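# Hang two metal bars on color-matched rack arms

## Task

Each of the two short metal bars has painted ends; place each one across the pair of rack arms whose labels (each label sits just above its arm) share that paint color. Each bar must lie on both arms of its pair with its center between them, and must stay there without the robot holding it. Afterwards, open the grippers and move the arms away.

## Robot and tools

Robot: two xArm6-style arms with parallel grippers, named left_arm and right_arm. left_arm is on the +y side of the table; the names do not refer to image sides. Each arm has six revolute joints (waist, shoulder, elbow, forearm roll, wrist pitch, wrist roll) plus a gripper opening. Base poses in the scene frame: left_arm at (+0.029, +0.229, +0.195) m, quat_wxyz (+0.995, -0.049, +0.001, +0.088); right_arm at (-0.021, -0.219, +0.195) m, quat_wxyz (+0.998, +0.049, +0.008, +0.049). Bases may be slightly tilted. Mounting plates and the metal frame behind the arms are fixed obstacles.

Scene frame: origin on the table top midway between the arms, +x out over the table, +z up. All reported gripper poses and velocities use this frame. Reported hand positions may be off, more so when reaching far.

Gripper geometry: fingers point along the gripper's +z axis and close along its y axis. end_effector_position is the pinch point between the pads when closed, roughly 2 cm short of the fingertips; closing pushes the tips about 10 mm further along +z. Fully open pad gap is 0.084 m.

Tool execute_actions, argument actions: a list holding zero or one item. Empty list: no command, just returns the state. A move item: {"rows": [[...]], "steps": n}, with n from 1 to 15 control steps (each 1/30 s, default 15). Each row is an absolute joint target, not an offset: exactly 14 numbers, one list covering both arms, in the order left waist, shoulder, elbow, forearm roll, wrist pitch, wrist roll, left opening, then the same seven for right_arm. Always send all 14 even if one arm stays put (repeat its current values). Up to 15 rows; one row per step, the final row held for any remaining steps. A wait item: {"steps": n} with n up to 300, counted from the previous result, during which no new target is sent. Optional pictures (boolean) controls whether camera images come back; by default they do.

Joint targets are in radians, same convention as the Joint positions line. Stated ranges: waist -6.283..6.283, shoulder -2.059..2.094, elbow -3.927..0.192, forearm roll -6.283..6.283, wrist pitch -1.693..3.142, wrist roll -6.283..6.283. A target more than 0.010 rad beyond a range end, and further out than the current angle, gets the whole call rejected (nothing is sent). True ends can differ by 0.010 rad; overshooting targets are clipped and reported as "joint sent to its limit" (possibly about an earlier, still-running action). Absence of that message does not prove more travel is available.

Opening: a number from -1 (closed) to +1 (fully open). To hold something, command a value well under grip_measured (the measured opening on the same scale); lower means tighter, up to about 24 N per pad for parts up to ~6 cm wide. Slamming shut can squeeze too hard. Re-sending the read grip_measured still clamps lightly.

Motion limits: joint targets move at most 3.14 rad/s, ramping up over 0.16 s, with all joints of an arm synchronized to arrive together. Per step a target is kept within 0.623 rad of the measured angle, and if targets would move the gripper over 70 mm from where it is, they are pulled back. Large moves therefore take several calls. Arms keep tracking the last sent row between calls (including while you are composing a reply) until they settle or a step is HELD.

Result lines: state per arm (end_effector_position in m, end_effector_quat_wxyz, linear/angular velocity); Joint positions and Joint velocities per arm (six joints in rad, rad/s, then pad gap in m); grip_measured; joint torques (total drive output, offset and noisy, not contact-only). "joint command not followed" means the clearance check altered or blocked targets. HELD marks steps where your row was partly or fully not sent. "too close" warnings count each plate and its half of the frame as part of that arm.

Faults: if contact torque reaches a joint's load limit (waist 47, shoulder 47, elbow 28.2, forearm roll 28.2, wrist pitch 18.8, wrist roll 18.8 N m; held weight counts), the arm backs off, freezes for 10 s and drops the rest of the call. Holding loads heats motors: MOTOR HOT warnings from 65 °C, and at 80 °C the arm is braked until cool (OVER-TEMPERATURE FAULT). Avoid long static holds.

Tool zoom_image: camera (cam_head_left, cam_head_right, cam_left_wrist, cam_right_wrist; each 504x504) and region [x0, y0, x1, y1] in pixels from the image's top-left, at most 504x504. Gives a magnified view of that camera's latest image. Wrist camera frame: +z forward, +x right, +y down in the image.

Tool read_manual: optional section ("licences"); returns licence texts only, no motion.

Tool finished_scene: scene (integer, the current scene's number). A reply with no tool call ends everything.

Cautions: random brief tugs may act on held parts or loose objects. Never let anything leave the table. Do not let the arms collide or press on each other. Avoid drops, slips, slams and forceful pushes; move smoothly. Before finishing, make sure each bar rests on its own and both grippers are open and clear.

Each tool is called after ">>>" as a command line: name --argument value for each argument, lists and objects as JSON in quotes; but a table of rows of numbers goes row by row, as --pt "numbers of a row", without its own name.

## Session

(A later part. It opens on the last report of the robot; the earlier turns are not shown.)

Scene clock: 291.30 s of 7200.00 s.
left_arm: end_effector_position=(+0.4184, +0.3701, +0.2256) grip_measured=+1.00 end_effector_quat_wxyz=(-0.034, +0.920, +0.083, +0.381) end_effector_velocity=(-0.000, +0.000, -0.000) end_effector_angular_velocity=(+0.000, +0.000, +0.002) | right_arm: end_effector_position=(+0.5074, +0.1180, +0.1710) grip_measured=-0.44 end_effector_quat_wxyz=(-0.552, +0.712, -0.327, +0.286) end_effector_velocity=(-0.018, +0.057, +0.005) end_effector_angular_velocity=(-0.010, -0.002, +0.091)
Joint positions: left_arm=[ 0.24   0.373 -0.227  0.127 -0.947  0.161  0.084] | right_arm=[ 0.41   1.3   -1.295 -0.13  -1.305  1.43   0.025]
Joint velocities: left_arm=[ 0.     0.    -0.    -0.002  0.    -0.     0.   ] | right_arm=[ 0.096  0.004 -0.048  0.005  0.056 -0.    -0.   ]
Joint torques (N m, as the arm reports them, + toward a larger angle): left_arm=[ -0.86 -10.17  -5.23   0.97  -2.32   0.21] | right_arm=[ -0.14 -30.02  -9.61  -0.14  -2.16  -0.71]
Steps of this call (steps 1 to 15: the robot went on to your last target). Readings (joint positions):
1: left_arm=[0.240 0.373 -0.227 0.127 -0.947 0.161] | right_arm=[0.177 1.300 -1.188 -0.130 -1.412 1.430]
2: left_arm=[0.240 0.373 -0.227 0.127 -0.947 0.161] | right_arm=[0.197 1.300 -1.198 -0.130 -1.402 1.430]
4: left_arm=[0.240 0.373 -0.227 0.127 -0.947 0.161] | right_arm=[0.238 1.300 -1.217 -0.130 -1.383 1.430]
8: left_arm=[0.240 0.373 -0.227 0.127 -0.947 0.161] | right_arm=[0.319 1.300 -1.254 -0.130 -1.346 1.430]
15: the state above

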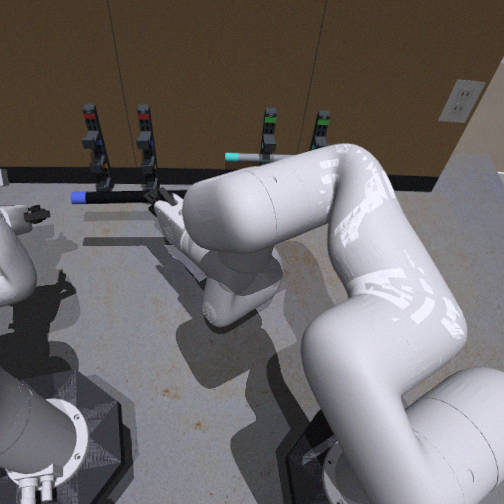

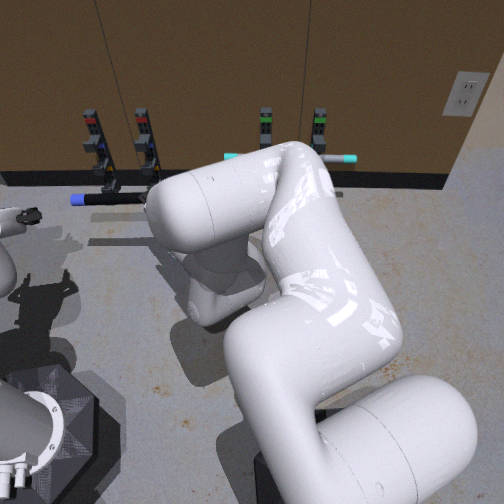

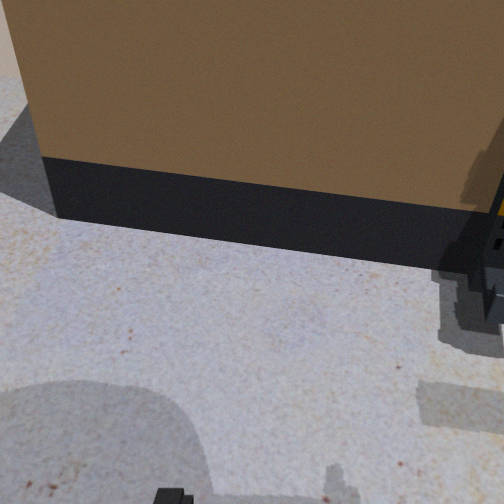

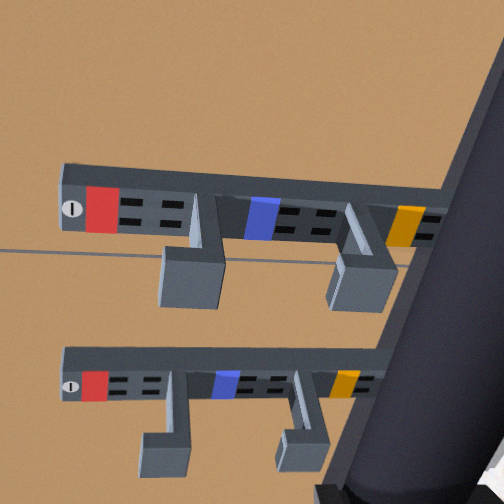

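>>> execute_actions --actions '[{"rows":[[0.24,0.373,-0.227,0.127,-0.947,0.161,1,0.38,1.44,-1.72,-0.13,-1.02,1.43,-1]],"steps":15}]'

>>> execute_actions --actions '[{"rows":[[0.24,0.373,-0.227,0.127,-0.947,0.161,1,0.38,1.56,-2.0,-0.13,-0.86,1.43,-1]],"steps":15}]'

Scene clock: 308.13 s of 7200.00 s.
left_arm: end_effector_position=(+0.4184, +0.3701, +0.2256) grip_measured=+1.00 end_effector_quat_wxyz=(-0.034, +0.920, +0.083, +0.381) end_effector_velocity=(+0.000, -0.000, +0.000) end_effector_angular_velocity=(-0.000, -0.001, -0.002) | right_arm: end_effector_position=(+0.5985, +0.1439, +0.1656) grip_measured=-0.44 end_effector_quat_wxyz=(-0.538, +0.712, -0.331, +0.307) end_effector_velocity=(+0.023, +0.008, -0.013) end_effector_angular_velocity=(-0.026, +0.020, -0.006)
Joint positions: left_arm=[ 0.24   0.373 -0.227  0.127 -0.947  0.161  0.084] | right_arm=[ 0.381  1.435 -1.706 -0.13  -1.029  1.43   0.025]
Joint velocities: left_arm=[ 0.    -0.    -0.     0.002  0.     0.    -0.   ] | right_arm=[-0.006  0.062 -0.139 -0.001  0.108  0.     0.   ]
Joint torques (N m, as the arm reports them, + toward a larger angle): left_arm=[-0.51 -9.71 -5.07  0.66 -1.9   0.25] | right_arm=[  2.9  -35.12 -15.28  -0.39  -2.07  -1.11]
Steps of this call (steps 1 to 15: the robot went on to your last target; steps 16 to 90: nothing new was sent; then 13.33 s passed at rest; steps 91 to 105: all 15 steps of this action). Readings (joint positions):
91: left_arm=[0.240 0.373 -0.227 0.127 -0.947 0.161] | right_arm=[0.420 1.300 -1.300 -0.130 -1.300 1.430]
92: left_arm=[0.240 0.373 -0.227 0.127 -0.947 0.161] | right_arm=[0.420 1.301 -1.304 -0.130 -1.297 1.430]
94: left_arm=[0.240 0.373 -0.227 0.127 -0.947 0.161] | right_arm=[0.416 1.318 -1.350 -0.130 -1.265 1.430]
98: left_arm=[0.240 0.373 -0.227 0.127 -0.947 0.161] | right_arm=[0.396 1.382 -1.546 -0.130 -1.136 1.430]
105: the state above

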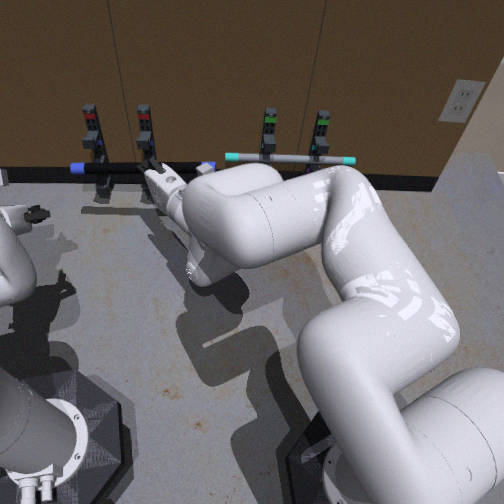

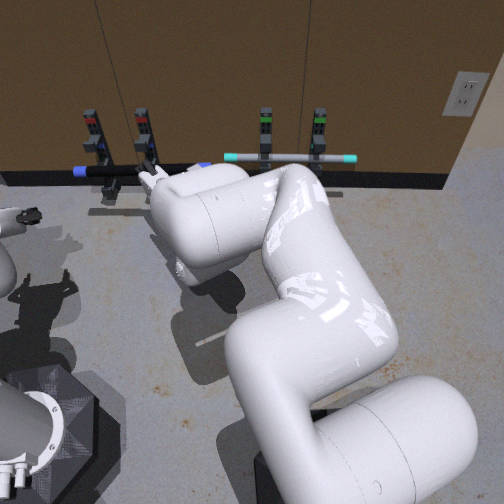

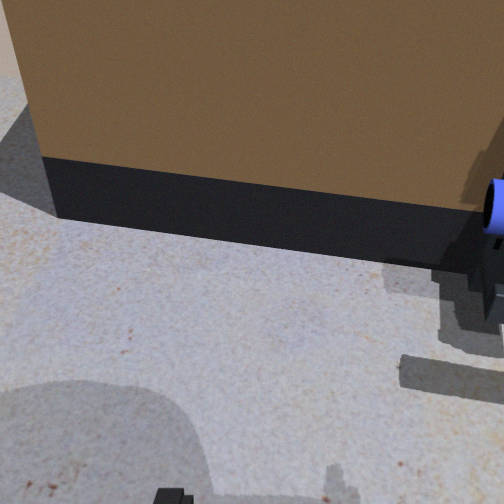

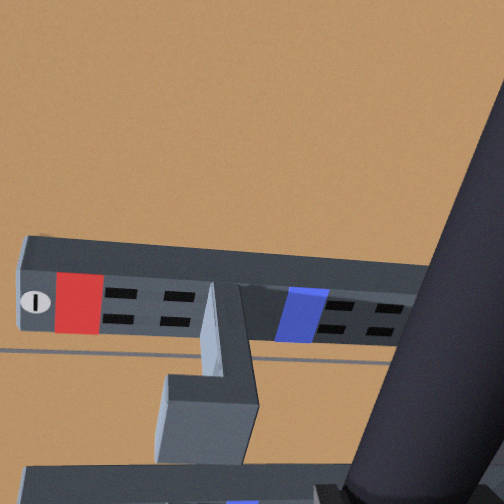

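Scene clock: 308.63 s of 7200.00 s.
left_arm: end_effector_position=(+0.4184, +0.3701, +0.2256) grip_measured=+1.00 end_effector_quat_wxyz=(-0.034, +0.920, +0.083, +0.381) end_effector_velocity=(-0.000, -0.000, -0.000) end_effector_angular_velocity=(-0.000, +0.001, -0.000) | right_arm: end_effector_position=(+0.6399, +0.1631, +0.1635) grip_measured=-0.44 end_effector_quat_wxyz=(-0.533, +0.713, -0.328, +0.316) end_effector_velocity=(+0.006, +0.002, +0.000) end_effector_angular_velocity=(-0.004, -0.000, -0.001)
Joint positions: left_arm=[ 0.24   0.373 -0.227  0.127 -0.947  0.161  0.084] | right_arm=[ 0.38   1.558 -1.996 -0.13  -0.863  1.43   0.025]
Joint velocities: left_arm=[ 0.     0.001  0.     0.    -0.     0.     0.   ] | right_arm=[-0.     0.017 -0.042 -0.     0.027 -0.    -0.   ]
Joint torques (N m, as the arm reports them, + toward a larger angle): left_arm=[ -1.54 -10.77  -4.86   0.78  -1.81   0.73] | right_arm=[  2.77 -34.92 -16.9   -0.54  -1.23  -0.75]
Steps of this call (steps 1 to 15: all 15 steps of this action). Readings (joint positions):
1: left_arm=[0.240 0.373 -0.227 0.127 -0.947 0.161] | right_arm=[0.381 1.437 -1.710 -0.130 -1.026 1.430]
2: left_arm=[0.240 0.373 -0.227 0.127 -0.947 0.161] | right_arm=[0.381 1.440 -1.717 -0.130 -1.022 1.430]
4: left_arm=[0.240 0.373 -0.227 0.127 -0.947 0.161] | right_arm=[0.381 1.462 -1.768 -0.130 -0.991 1.430]
8: left_arm=[0.240 0.373 -0.227 0.127 -0.947 0.161] | right_arm=[0.380 1.532 -1.935 -0.130 -0.898 1.430]
15: the state above

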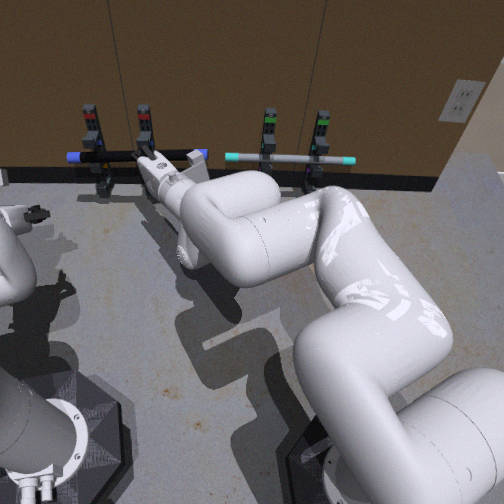

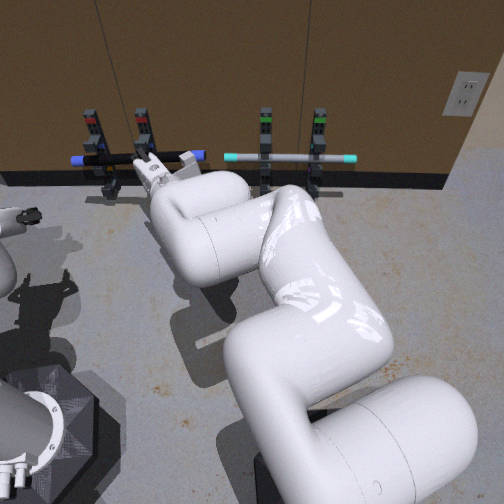

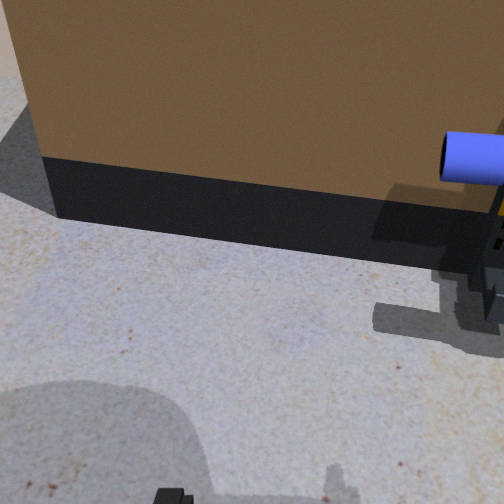

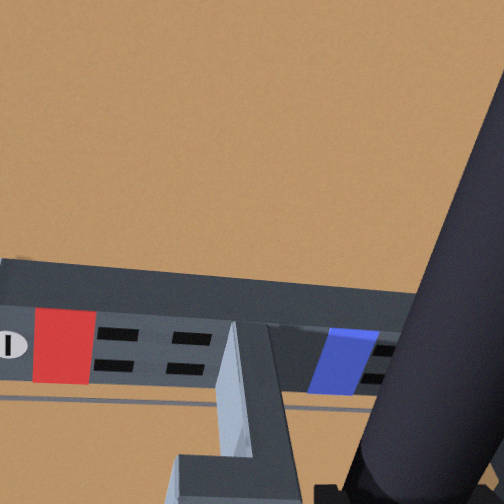

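>>> execute_actions --actions '[{"rows":[[0.24,0.373,-0.227,0.127,-0.947,0.161,1,0.43,1.6,-2.0,-0.13,-0.9,1.43,-1]],"steps":15}]'

>>> zoom_image --camera "cam_head_left" --region '[40,80,240,220]'

Scene clock: 315.03 s of 7200.00 s.
left_arm: end_effector_position=(+0.4184, +0.3701, +0.2256) grip_measured=+1.00 end_effector_quat_wxyz=(-0.034, +0.920, +0.083, +0.381) end_effector_velocity=(-0.000, +0.000, -0.000) end_effector_angular_velocity=(-0.000, -0.000, +0.000) | right_arm: end_effector_position=(+0.6060, +0.1902, +0.1401) grip_measured=-0.45 end_effector_quat_wxyz=(-0.538, +0.724, -0.311, +0.299) end_effector_velocity=(-0.002, +0.001, +0.001) end_effector_angular_velocity=(+0.009, -0.009, +0.000)
Joint positions: left_arm=[ 0.24   0.373 -0.227  0.127 -0.947  0.161  0.084] | right_arm=[ 0.43   1.603 -1.995 -0.13  -0.896  1.43   0.024]
Joint velocities: left_arm=[ 0.001  0.     0.     0.001 -0.    -0.     0.   ] | right_arm=[ 0.003  0.008 -0.005  0.002 -0.016  0.001 -0.001]
Joint torques (N m, as the arm reports them, + toward a larger angle): left_arm=[-1.74 -9.73 -4.63  1.08 -2.29  0.07] | right_arm=[  2.37 -39.49 -20.43  -0.02  -1.9   -0.83]
Steps of this call (steps 1 to 15: the robot went on to your last target; steps 16 to 90: nothing new was sent; then 2.90 s passed at rest; steps 91 to 105: all 15 steps of this action). Readings (joint positions):
91: left_arm=[0.240 0.373 -0.227 0.127 -0.947 0.161] | right_arm=[0.380 1.560 -2.000 -0.130 -0.860 1.430]
92: left_arm=[0.240 0.373 -0.227 0.127 -0.947 0.161] | right_arm=[0.382 1.562 -2.001 -0.130 -0.863 1.430]
94: left_arm=[0.240 0.373 -0.227 0.127 -0.947 0.161] | right_arm=[0.396 1.574 -2.003 -0.129 -0.879 1.430]
98: left_arm=[0.240 0.373 -0.227 0.127 -0.947 0.161] | right_arm=[0.424 1.596 -1.998 -0.130 -0.895 1.431]
105: the state above

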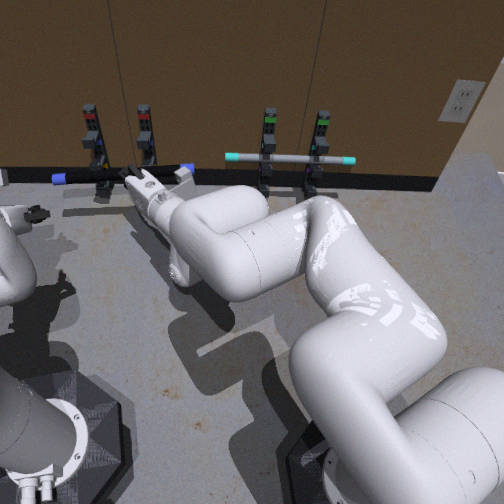

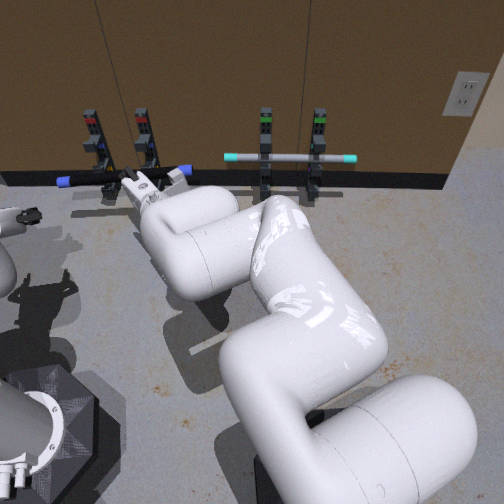

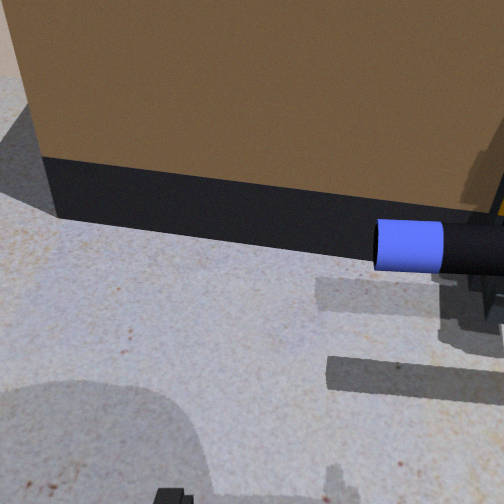

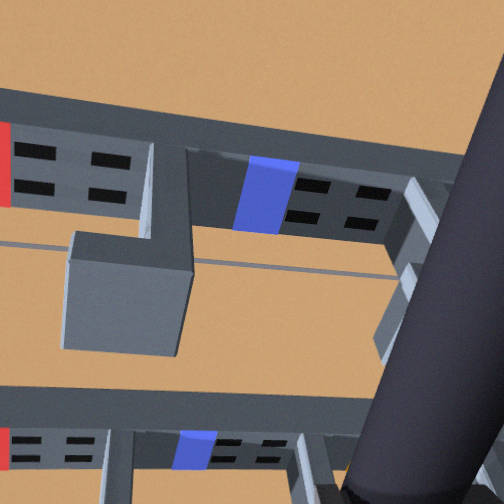

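Region (40, 80, 240, 220) of cam_head_left's 504x504 image, scaled by 2.520, with more detail than that image has; it fills the top 353 rows of this view, and the rest is white.

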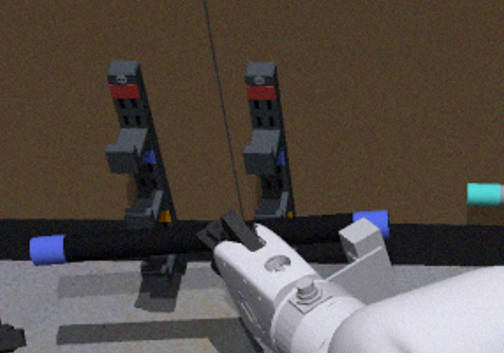

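>>> execute_actions --actions '[{"rows":[[0.24,0.373,-0.227,0.127,-0.947,0.161,1,0.43,1.62,-2.13,-0.13,-0.79,1.43,-1]],"steps":15}]'

Scene clock: 321.73 s of 7200.00 s.
left_arm: end_effector_position=(+0.4184, +0.3701, +0.2256) grip_measured=+1.00 end_effector_quat_wxyz=(-0.034, +0.920, +0.083, +0.381) end_effector_velocity=(-0.000, -0.000, -0.000) end_effector_angular_velocity=(-0.000, +0.000, -0.000) | right_arm: end_effector_position=(+0.6337, +0.2022, +0.1638) grip_measured=-0.45 end_effector_quat_wxyz=(-0.538, +0.722, -0.309, +0.307) end_effector_velocity=(+0.001, +0.003, +0.001) end_effector_angular_velocity=(-0.003, +0.001, +0.002)
Joint positions: left_arm=[ 0.24   0.373 -0.227  0.127 -0.947  0.161  0.084] | right_arm=[ 0.43   1.62  -2.127 -0.13  -0.791  1.43   0.024]
Joint velocities: left_arm=[ 0.001  0.     0.     0.001  0.    -0.     0.   ] | right_arm=[ 0.002  0.006 -0.018 -0.001  0.015  0.    -0.   ]
Joint torques (N m, as the arm reports them, + toward a larger angle): left_arm=[ -2.04 -10.85  -4.96   1.04  -2.55  -0.05] | right_arm=[  2.45 -39.07 -20.82   0.1   -2.3   -1.01]
Steps of this call (steps 1 to 15: the robot went on to your last target; steps 16 to 90: nothing new was sent; then 3.20 s passed at rest; steps 91 to 105: all 15 steps of this action). Readings (joint positions):
91: left_arm=[0.240 0.373 -0.227 0.127 -0.947 0.161] | right_arm=[0.430 1.600 -2.000 -0.130 -0.900 1.430]
92: left_arm=[0.240 0.373 -0.227 0.127 -0.947 0.161] | right_arm=[0.430 1.601 -2.004 -0.130 -0.896 1.430]
94: left_arm=[0.240 0.373 -0.227 0.127 -0.947 0.161] | right_arm=[0.430 1.609 -2.039 -0.130 -0.864 1.430]
98: left_arm=[0.240 0.373 -0.227 0.127 -0.947 0.161] | right_arm=[0.430 1.614 -2.111 -0.130 -0.809 1.430]
105: the state above

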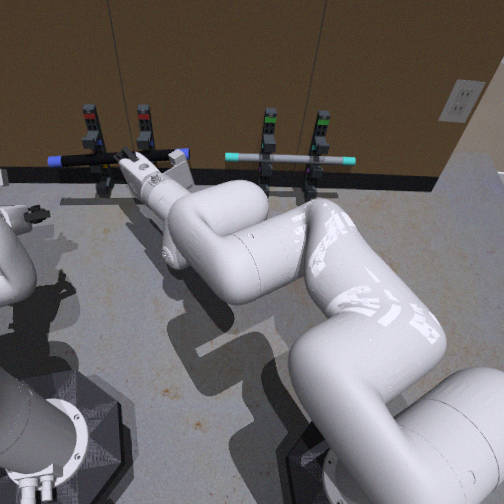

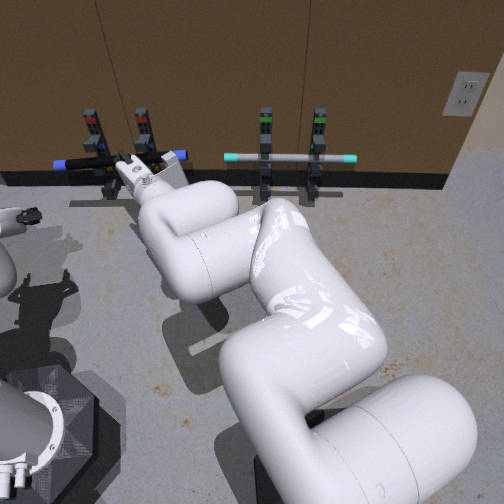

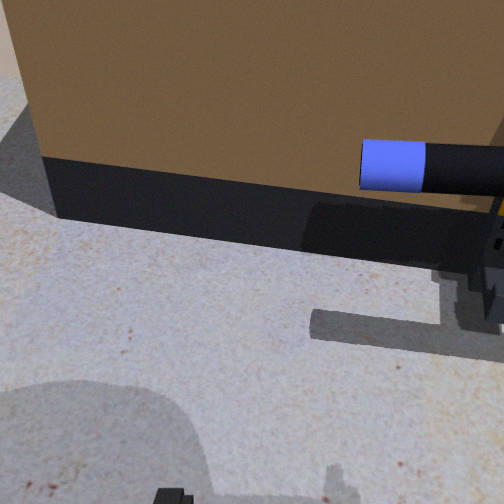

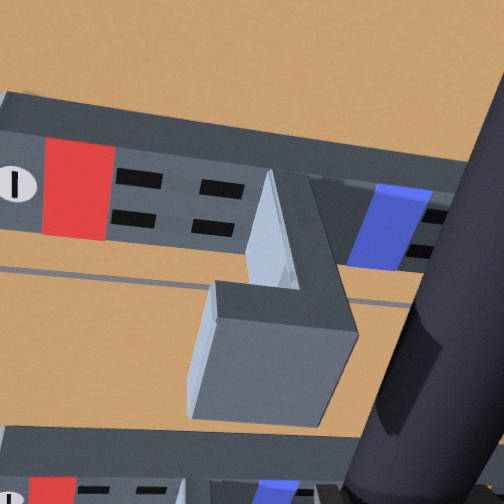

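>>> execute_actions --actions '[{"rows":[[0.24,0.373,-0.227,0.127,-0.947,0.161,1,0.405,1.76,-2.43,-0.13,-0.63,1.43,-1]],"steps":15}]'

>>> execute_actions --actions '[{"steps":10}]'

Scene clock: 331.33 s of 7200.00 s.
left_arm: end_effector_position=(+0.4184, +0.3701, +0.2256) grip_measured=+1.00 end_effector_quat_wxyz=(-0.034, +0.920, +0.083, +0.381) end_effector_velocity=(+0.000, -0.000, -0.000) end_effector_angular_velocity=(-0.000, -0.000, -0.001) | right_arm: end_effector_position=(+0.6672, +0.1983, +0.1644) grip_measured=-0.45 end_effector_quat_wxyz=(-0.528, +0.720, -0.317, +0.320) end_effector_velocity=(+0.003, +0.001, +0.001) end_effector_angular_velocity=(-0.004, +0.000, -0.002)
Joint positions: left_arm=[ 0.24   0.373 -0.227  0.127 -0.947  0.161  0.084] | right_arm=[ 0.408  1.759 -2.424 -0.131 -0.632  1.43   0.024]
Joint velocities: left_arm=[ 0.001  0.    -0.     0.001  0.    -0.     0.   ] | right_arm=[-0.001  0.021 -0.046 -0.     0.027  0.    -0.   ]
Joint torques (N m, as the arm reports them, + toward a larger angle): left_arm=[-0.23 -9.57 -5.05  0.8  -2.1   0.1 ] | right_arm=[ -3.86 -41.96 -25.02   0.93  -2.15  -0.66]
Steps of this call (steps 1 to 15: the robot went on to your last target; steps 16 to 90: nothing new was sent; then 6.10 s passed at rest; steps 91 to 105: all 15 steps of this action). Readings (joint positions):
91: left_arm=[0.240 0.373 -0.227 0.127 -0.947 0.161] | right_arm=[0.430 1.620 -2.130 -0.130 -0.790 1.430]
92: left_arm=[0.240 0.373 -0.227 0.127 -0.947 0.161] | right_arm=[0.430 1.622 -2.134 -0.130 -0.788 1.430]
94: left_arm=[0.240 0.373 -0.227 0.127 -0.947 0.161] | right_arm=[0.427 1.644 -2.182 -0.130 -0.762 1.430]
98: left_arm=[0.240 0.373 -0.227 0.127 -0.947 0.161] | right_arm=[0.410 1.726 -2.357 -0.130 -0.670 1.430]
105: the state above

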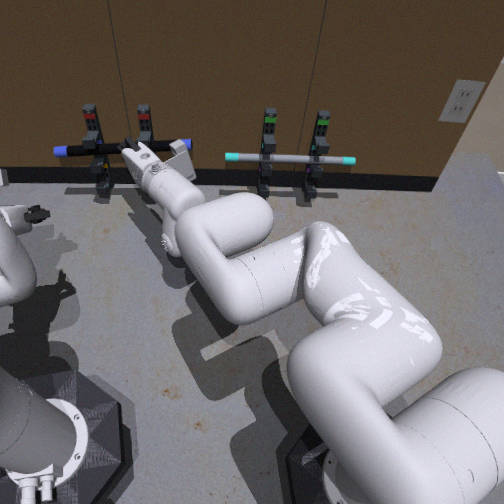

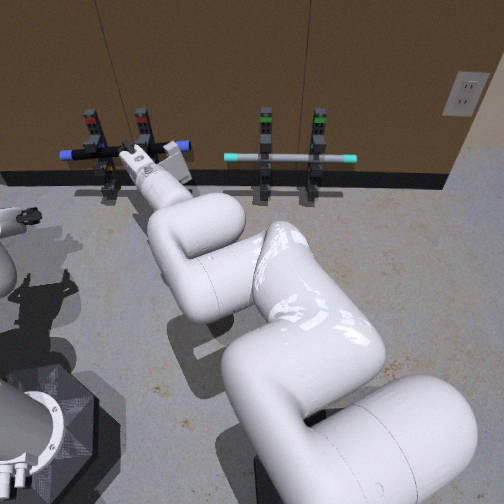

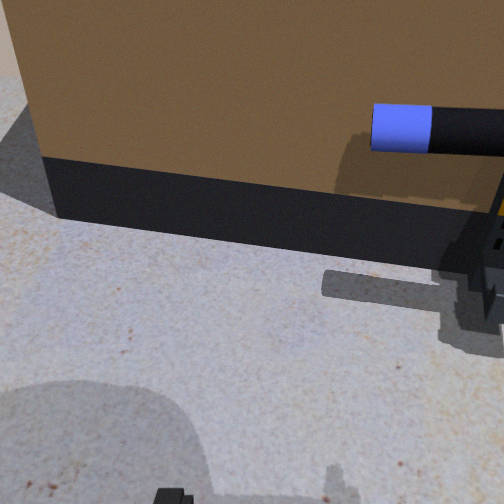

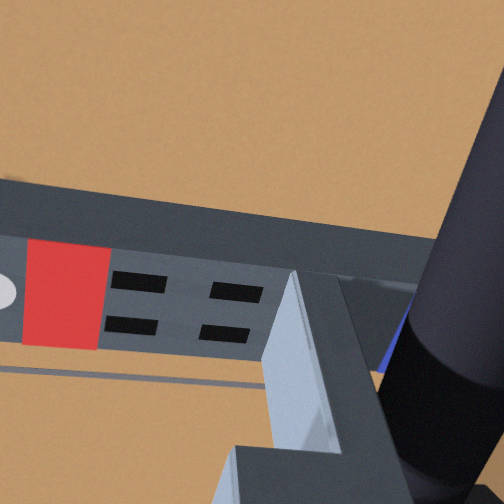

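Scene clock: 331.67 s of 7200.00 s.
left_arm: end_effector_position=(+0.4184, +0.3701, +0.2256) grip_measured=+1.00 end_effector_quat_wxyz=(-0.034, +0.920, +0.083, +0.381) end_effector_velocity=(+0.000, -0.001, -0.000) end_effector_angular_velocity=(-0.000, +0.000, -0.003) | right_arm: end_effector_position=(+0.6678, +0.1980, +0.1646) grip_measured=-0.45 end_effector_quat_wxyz=(-0.528, +0.720, -0.317, +0.321) end_effector_velocity=(+0.001, -0.001, +0.001) end_effector_angular_velocity=(+0.001, -0.001, -0.003)
Joint positions: left_arm=[ 0.24   0.373 -0.227  0.127 -0.947  0.161  0.084] | right_arm=[ 0.408  1.761 -2.429 -0.131 -0.63   1.43   0.024]
Joint velocities: left_arm=[-0.     0.001 -0.     0.002  0.     0.     0.   ] | right_arm=[-0.002  0.    -0.003  0.001  0.     0.     0.   ]
Joint torques (N m, as the arm reports them, + toward a larger angle): left_arm=[-1.05 -9.88 -5.09  1.29 -2.39  0.25] | right_arm=[ -8.98 -44.74 -27.5    1.83  -2.56  -0.2 ]
Steps of this call (steps 1 to 10: the robot went on to your last target). Readings (joint positions):
1: left_arm=[0.240 0.373 -0.227 0.127 -0.947 0.161] | right_arm=[0.408 1.760 -2.426 -0.131 -0.631 1.430]
2: left_arm=[0.240 0.373 -0.227 0.127 -0.947 0.161] | right_arm=[0.408 1.760 -2.426 -0.131 -0.631 1.430]
4: left_arm=[0.240 0.373 -0.227 0.127 -0.947 0.161] | right_arm=[0.408 1.760 -2.428 -0.131 -0.630 1.430]
8: left_arm=[0.240 0.373 -0.227 0.127 -0.947 0.161] | right_arm=[0.408 1.761 -2.428 -0.131 -0.630 1.430]
10: the state above

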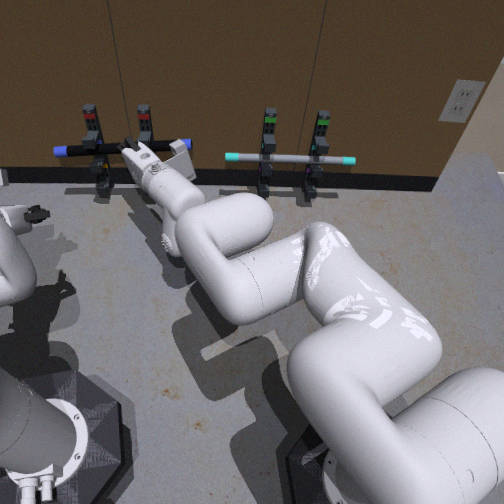

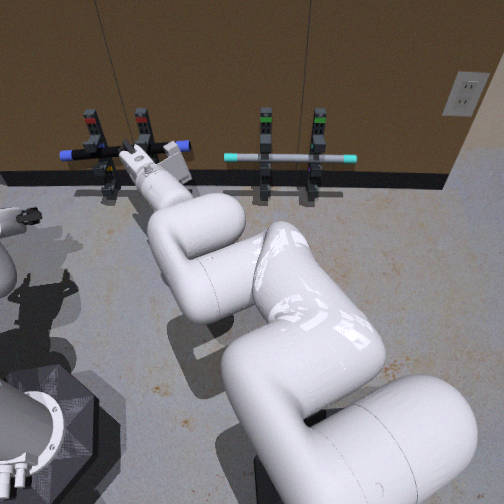

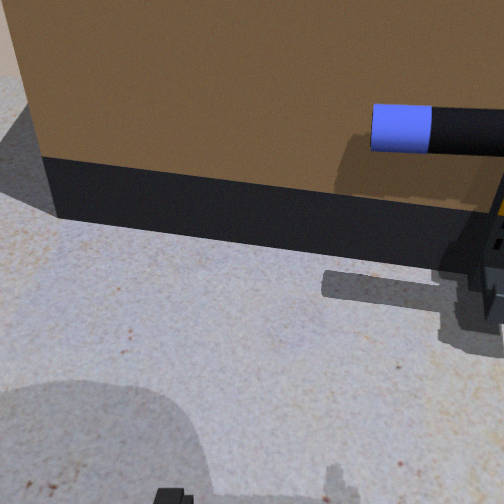

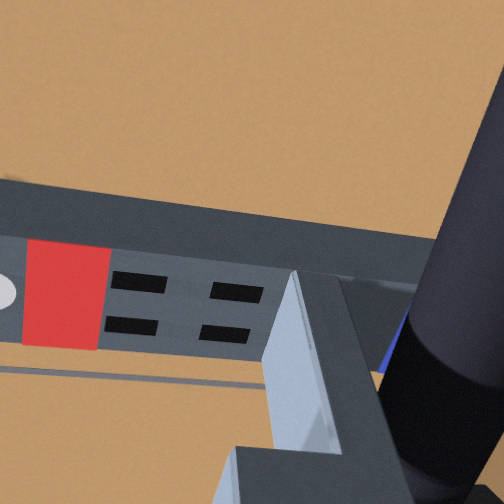

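>>> execute_actions --actions '[{"rows":[[0.24,0.373,-0.227,0.127,-0.947,0.161,1,0.425,1.77,-2.36,-0.13,-0.71,1.43,-1]],"steps":15}]'

>>> zoom_image --camera "cam_head_left" --region '[40,80,240,220]'

Scene clock: 341.17 s of 7200.00 s.
left_arm: end_effector_position=(+0.4184, +0.3701, +0.2256) grip_measured=+1.00 end_effector_quat_wxyz=(-0.034, +0.920, +0.083, +0.381) end_effector_velocity=(-0.000, -0.000, -0.000) end_effector_angular_velocity=(-0.000, +0.000, -0.000) | right_arm: end_effector_position=(+0.6468, +0.2014, +0.1483) grip_measured=-0.45 end_effector_quat_wxyz=(-0.536, +0.718, -0.312, +0.316) end_effector_velocity=(-0.004, +0.003, -0.000) end_effector_angular_velocity=(+0.001, -0.004, +0.007)
Joint positions: left_arm=[ 0.24   0.373 -0.227  0.127 -0.947  0.161  0.084] | right_arm=[ 0.421  1.766 -2.365 -0.128 -0.71   1.43   0.024]
Joint velocities: left_arm=[-0.  0.  0.  0. -0.  0.  0.] | right_arm=[ 0.005 -0.001  0.009 -0.002 -0.012 -0.001 -0.   ]
Joint torques (N m, as the arm reports them, + toward a larger angle): left_arm=[  0.09 -10.07  -4.88   0.65  -1.98   0.39] | right_arm=[  7.72 -30.69 -15.04  -1.42  -1.24  -0.76]
Steps of this call (steps 1 to 15: the robot went on to your last target; steps 16 to 90: nothing new was sent; then 6.00 s passed at rest; steps 91 to 105: all 15 steps of this action). Readings (joint positions):
91: left_arm=[0.240 0.373 -0.227 0.127 -0.947 0.161] | right_arm=[0.408 1.760 -2.430 -0.130 -0.630 1.430]
92: left_arm=[0.240 0.373 -0.227 0.127 -0.947 0.161] | right_arm=[0.408 1.760 -2.427 -0.130 -0.634 1.430]
94: left_arm=[0.240 0.373 -0.227 0.127 -0.947 0.161] | right_arm=[0.409 1.758 -2.411 -0.127 -0.662 1.430]
98: left_arm=[0.240 0.373 -0.227 0.127 -0.947 0.161] | right_arm=[0.416 1.764 -2.375 -0.127 -0.699 1.430]
105: the state above

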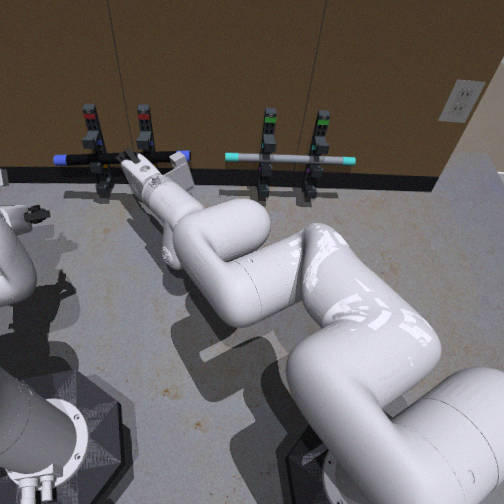

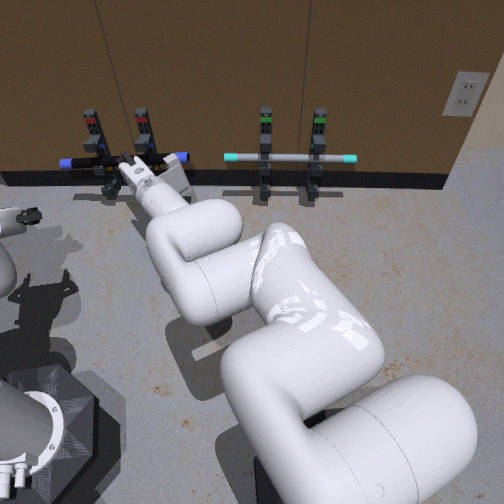

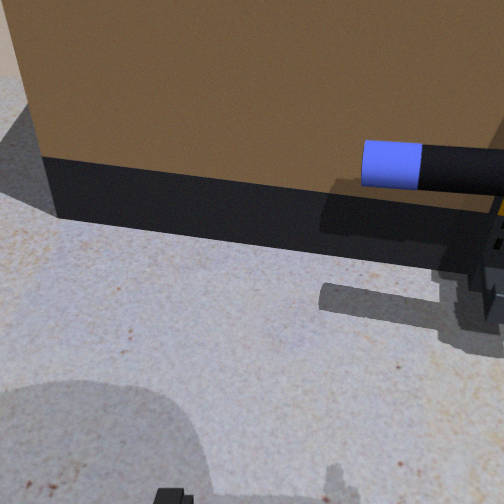

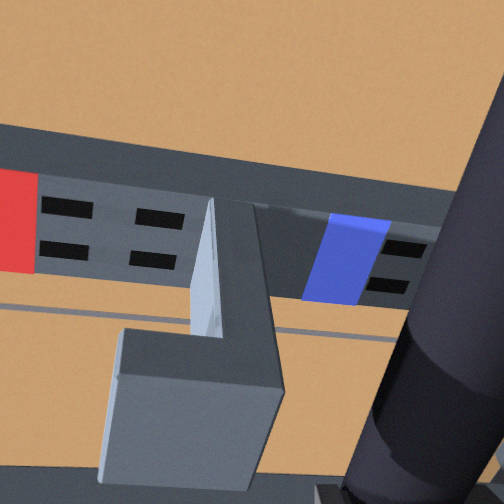

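Region (40, 80, 240, 220) of cam_head_left's 504x504 image, scaled by 2.520, with more detail than that image has; it fills the top 353 rows of this view, and the rest is white.

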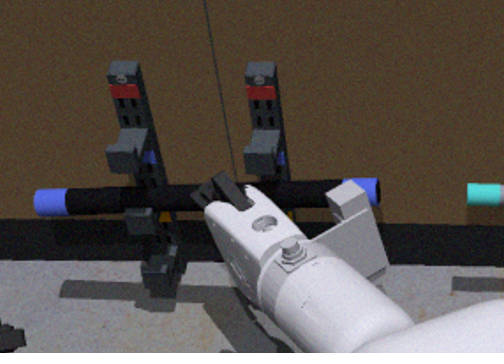

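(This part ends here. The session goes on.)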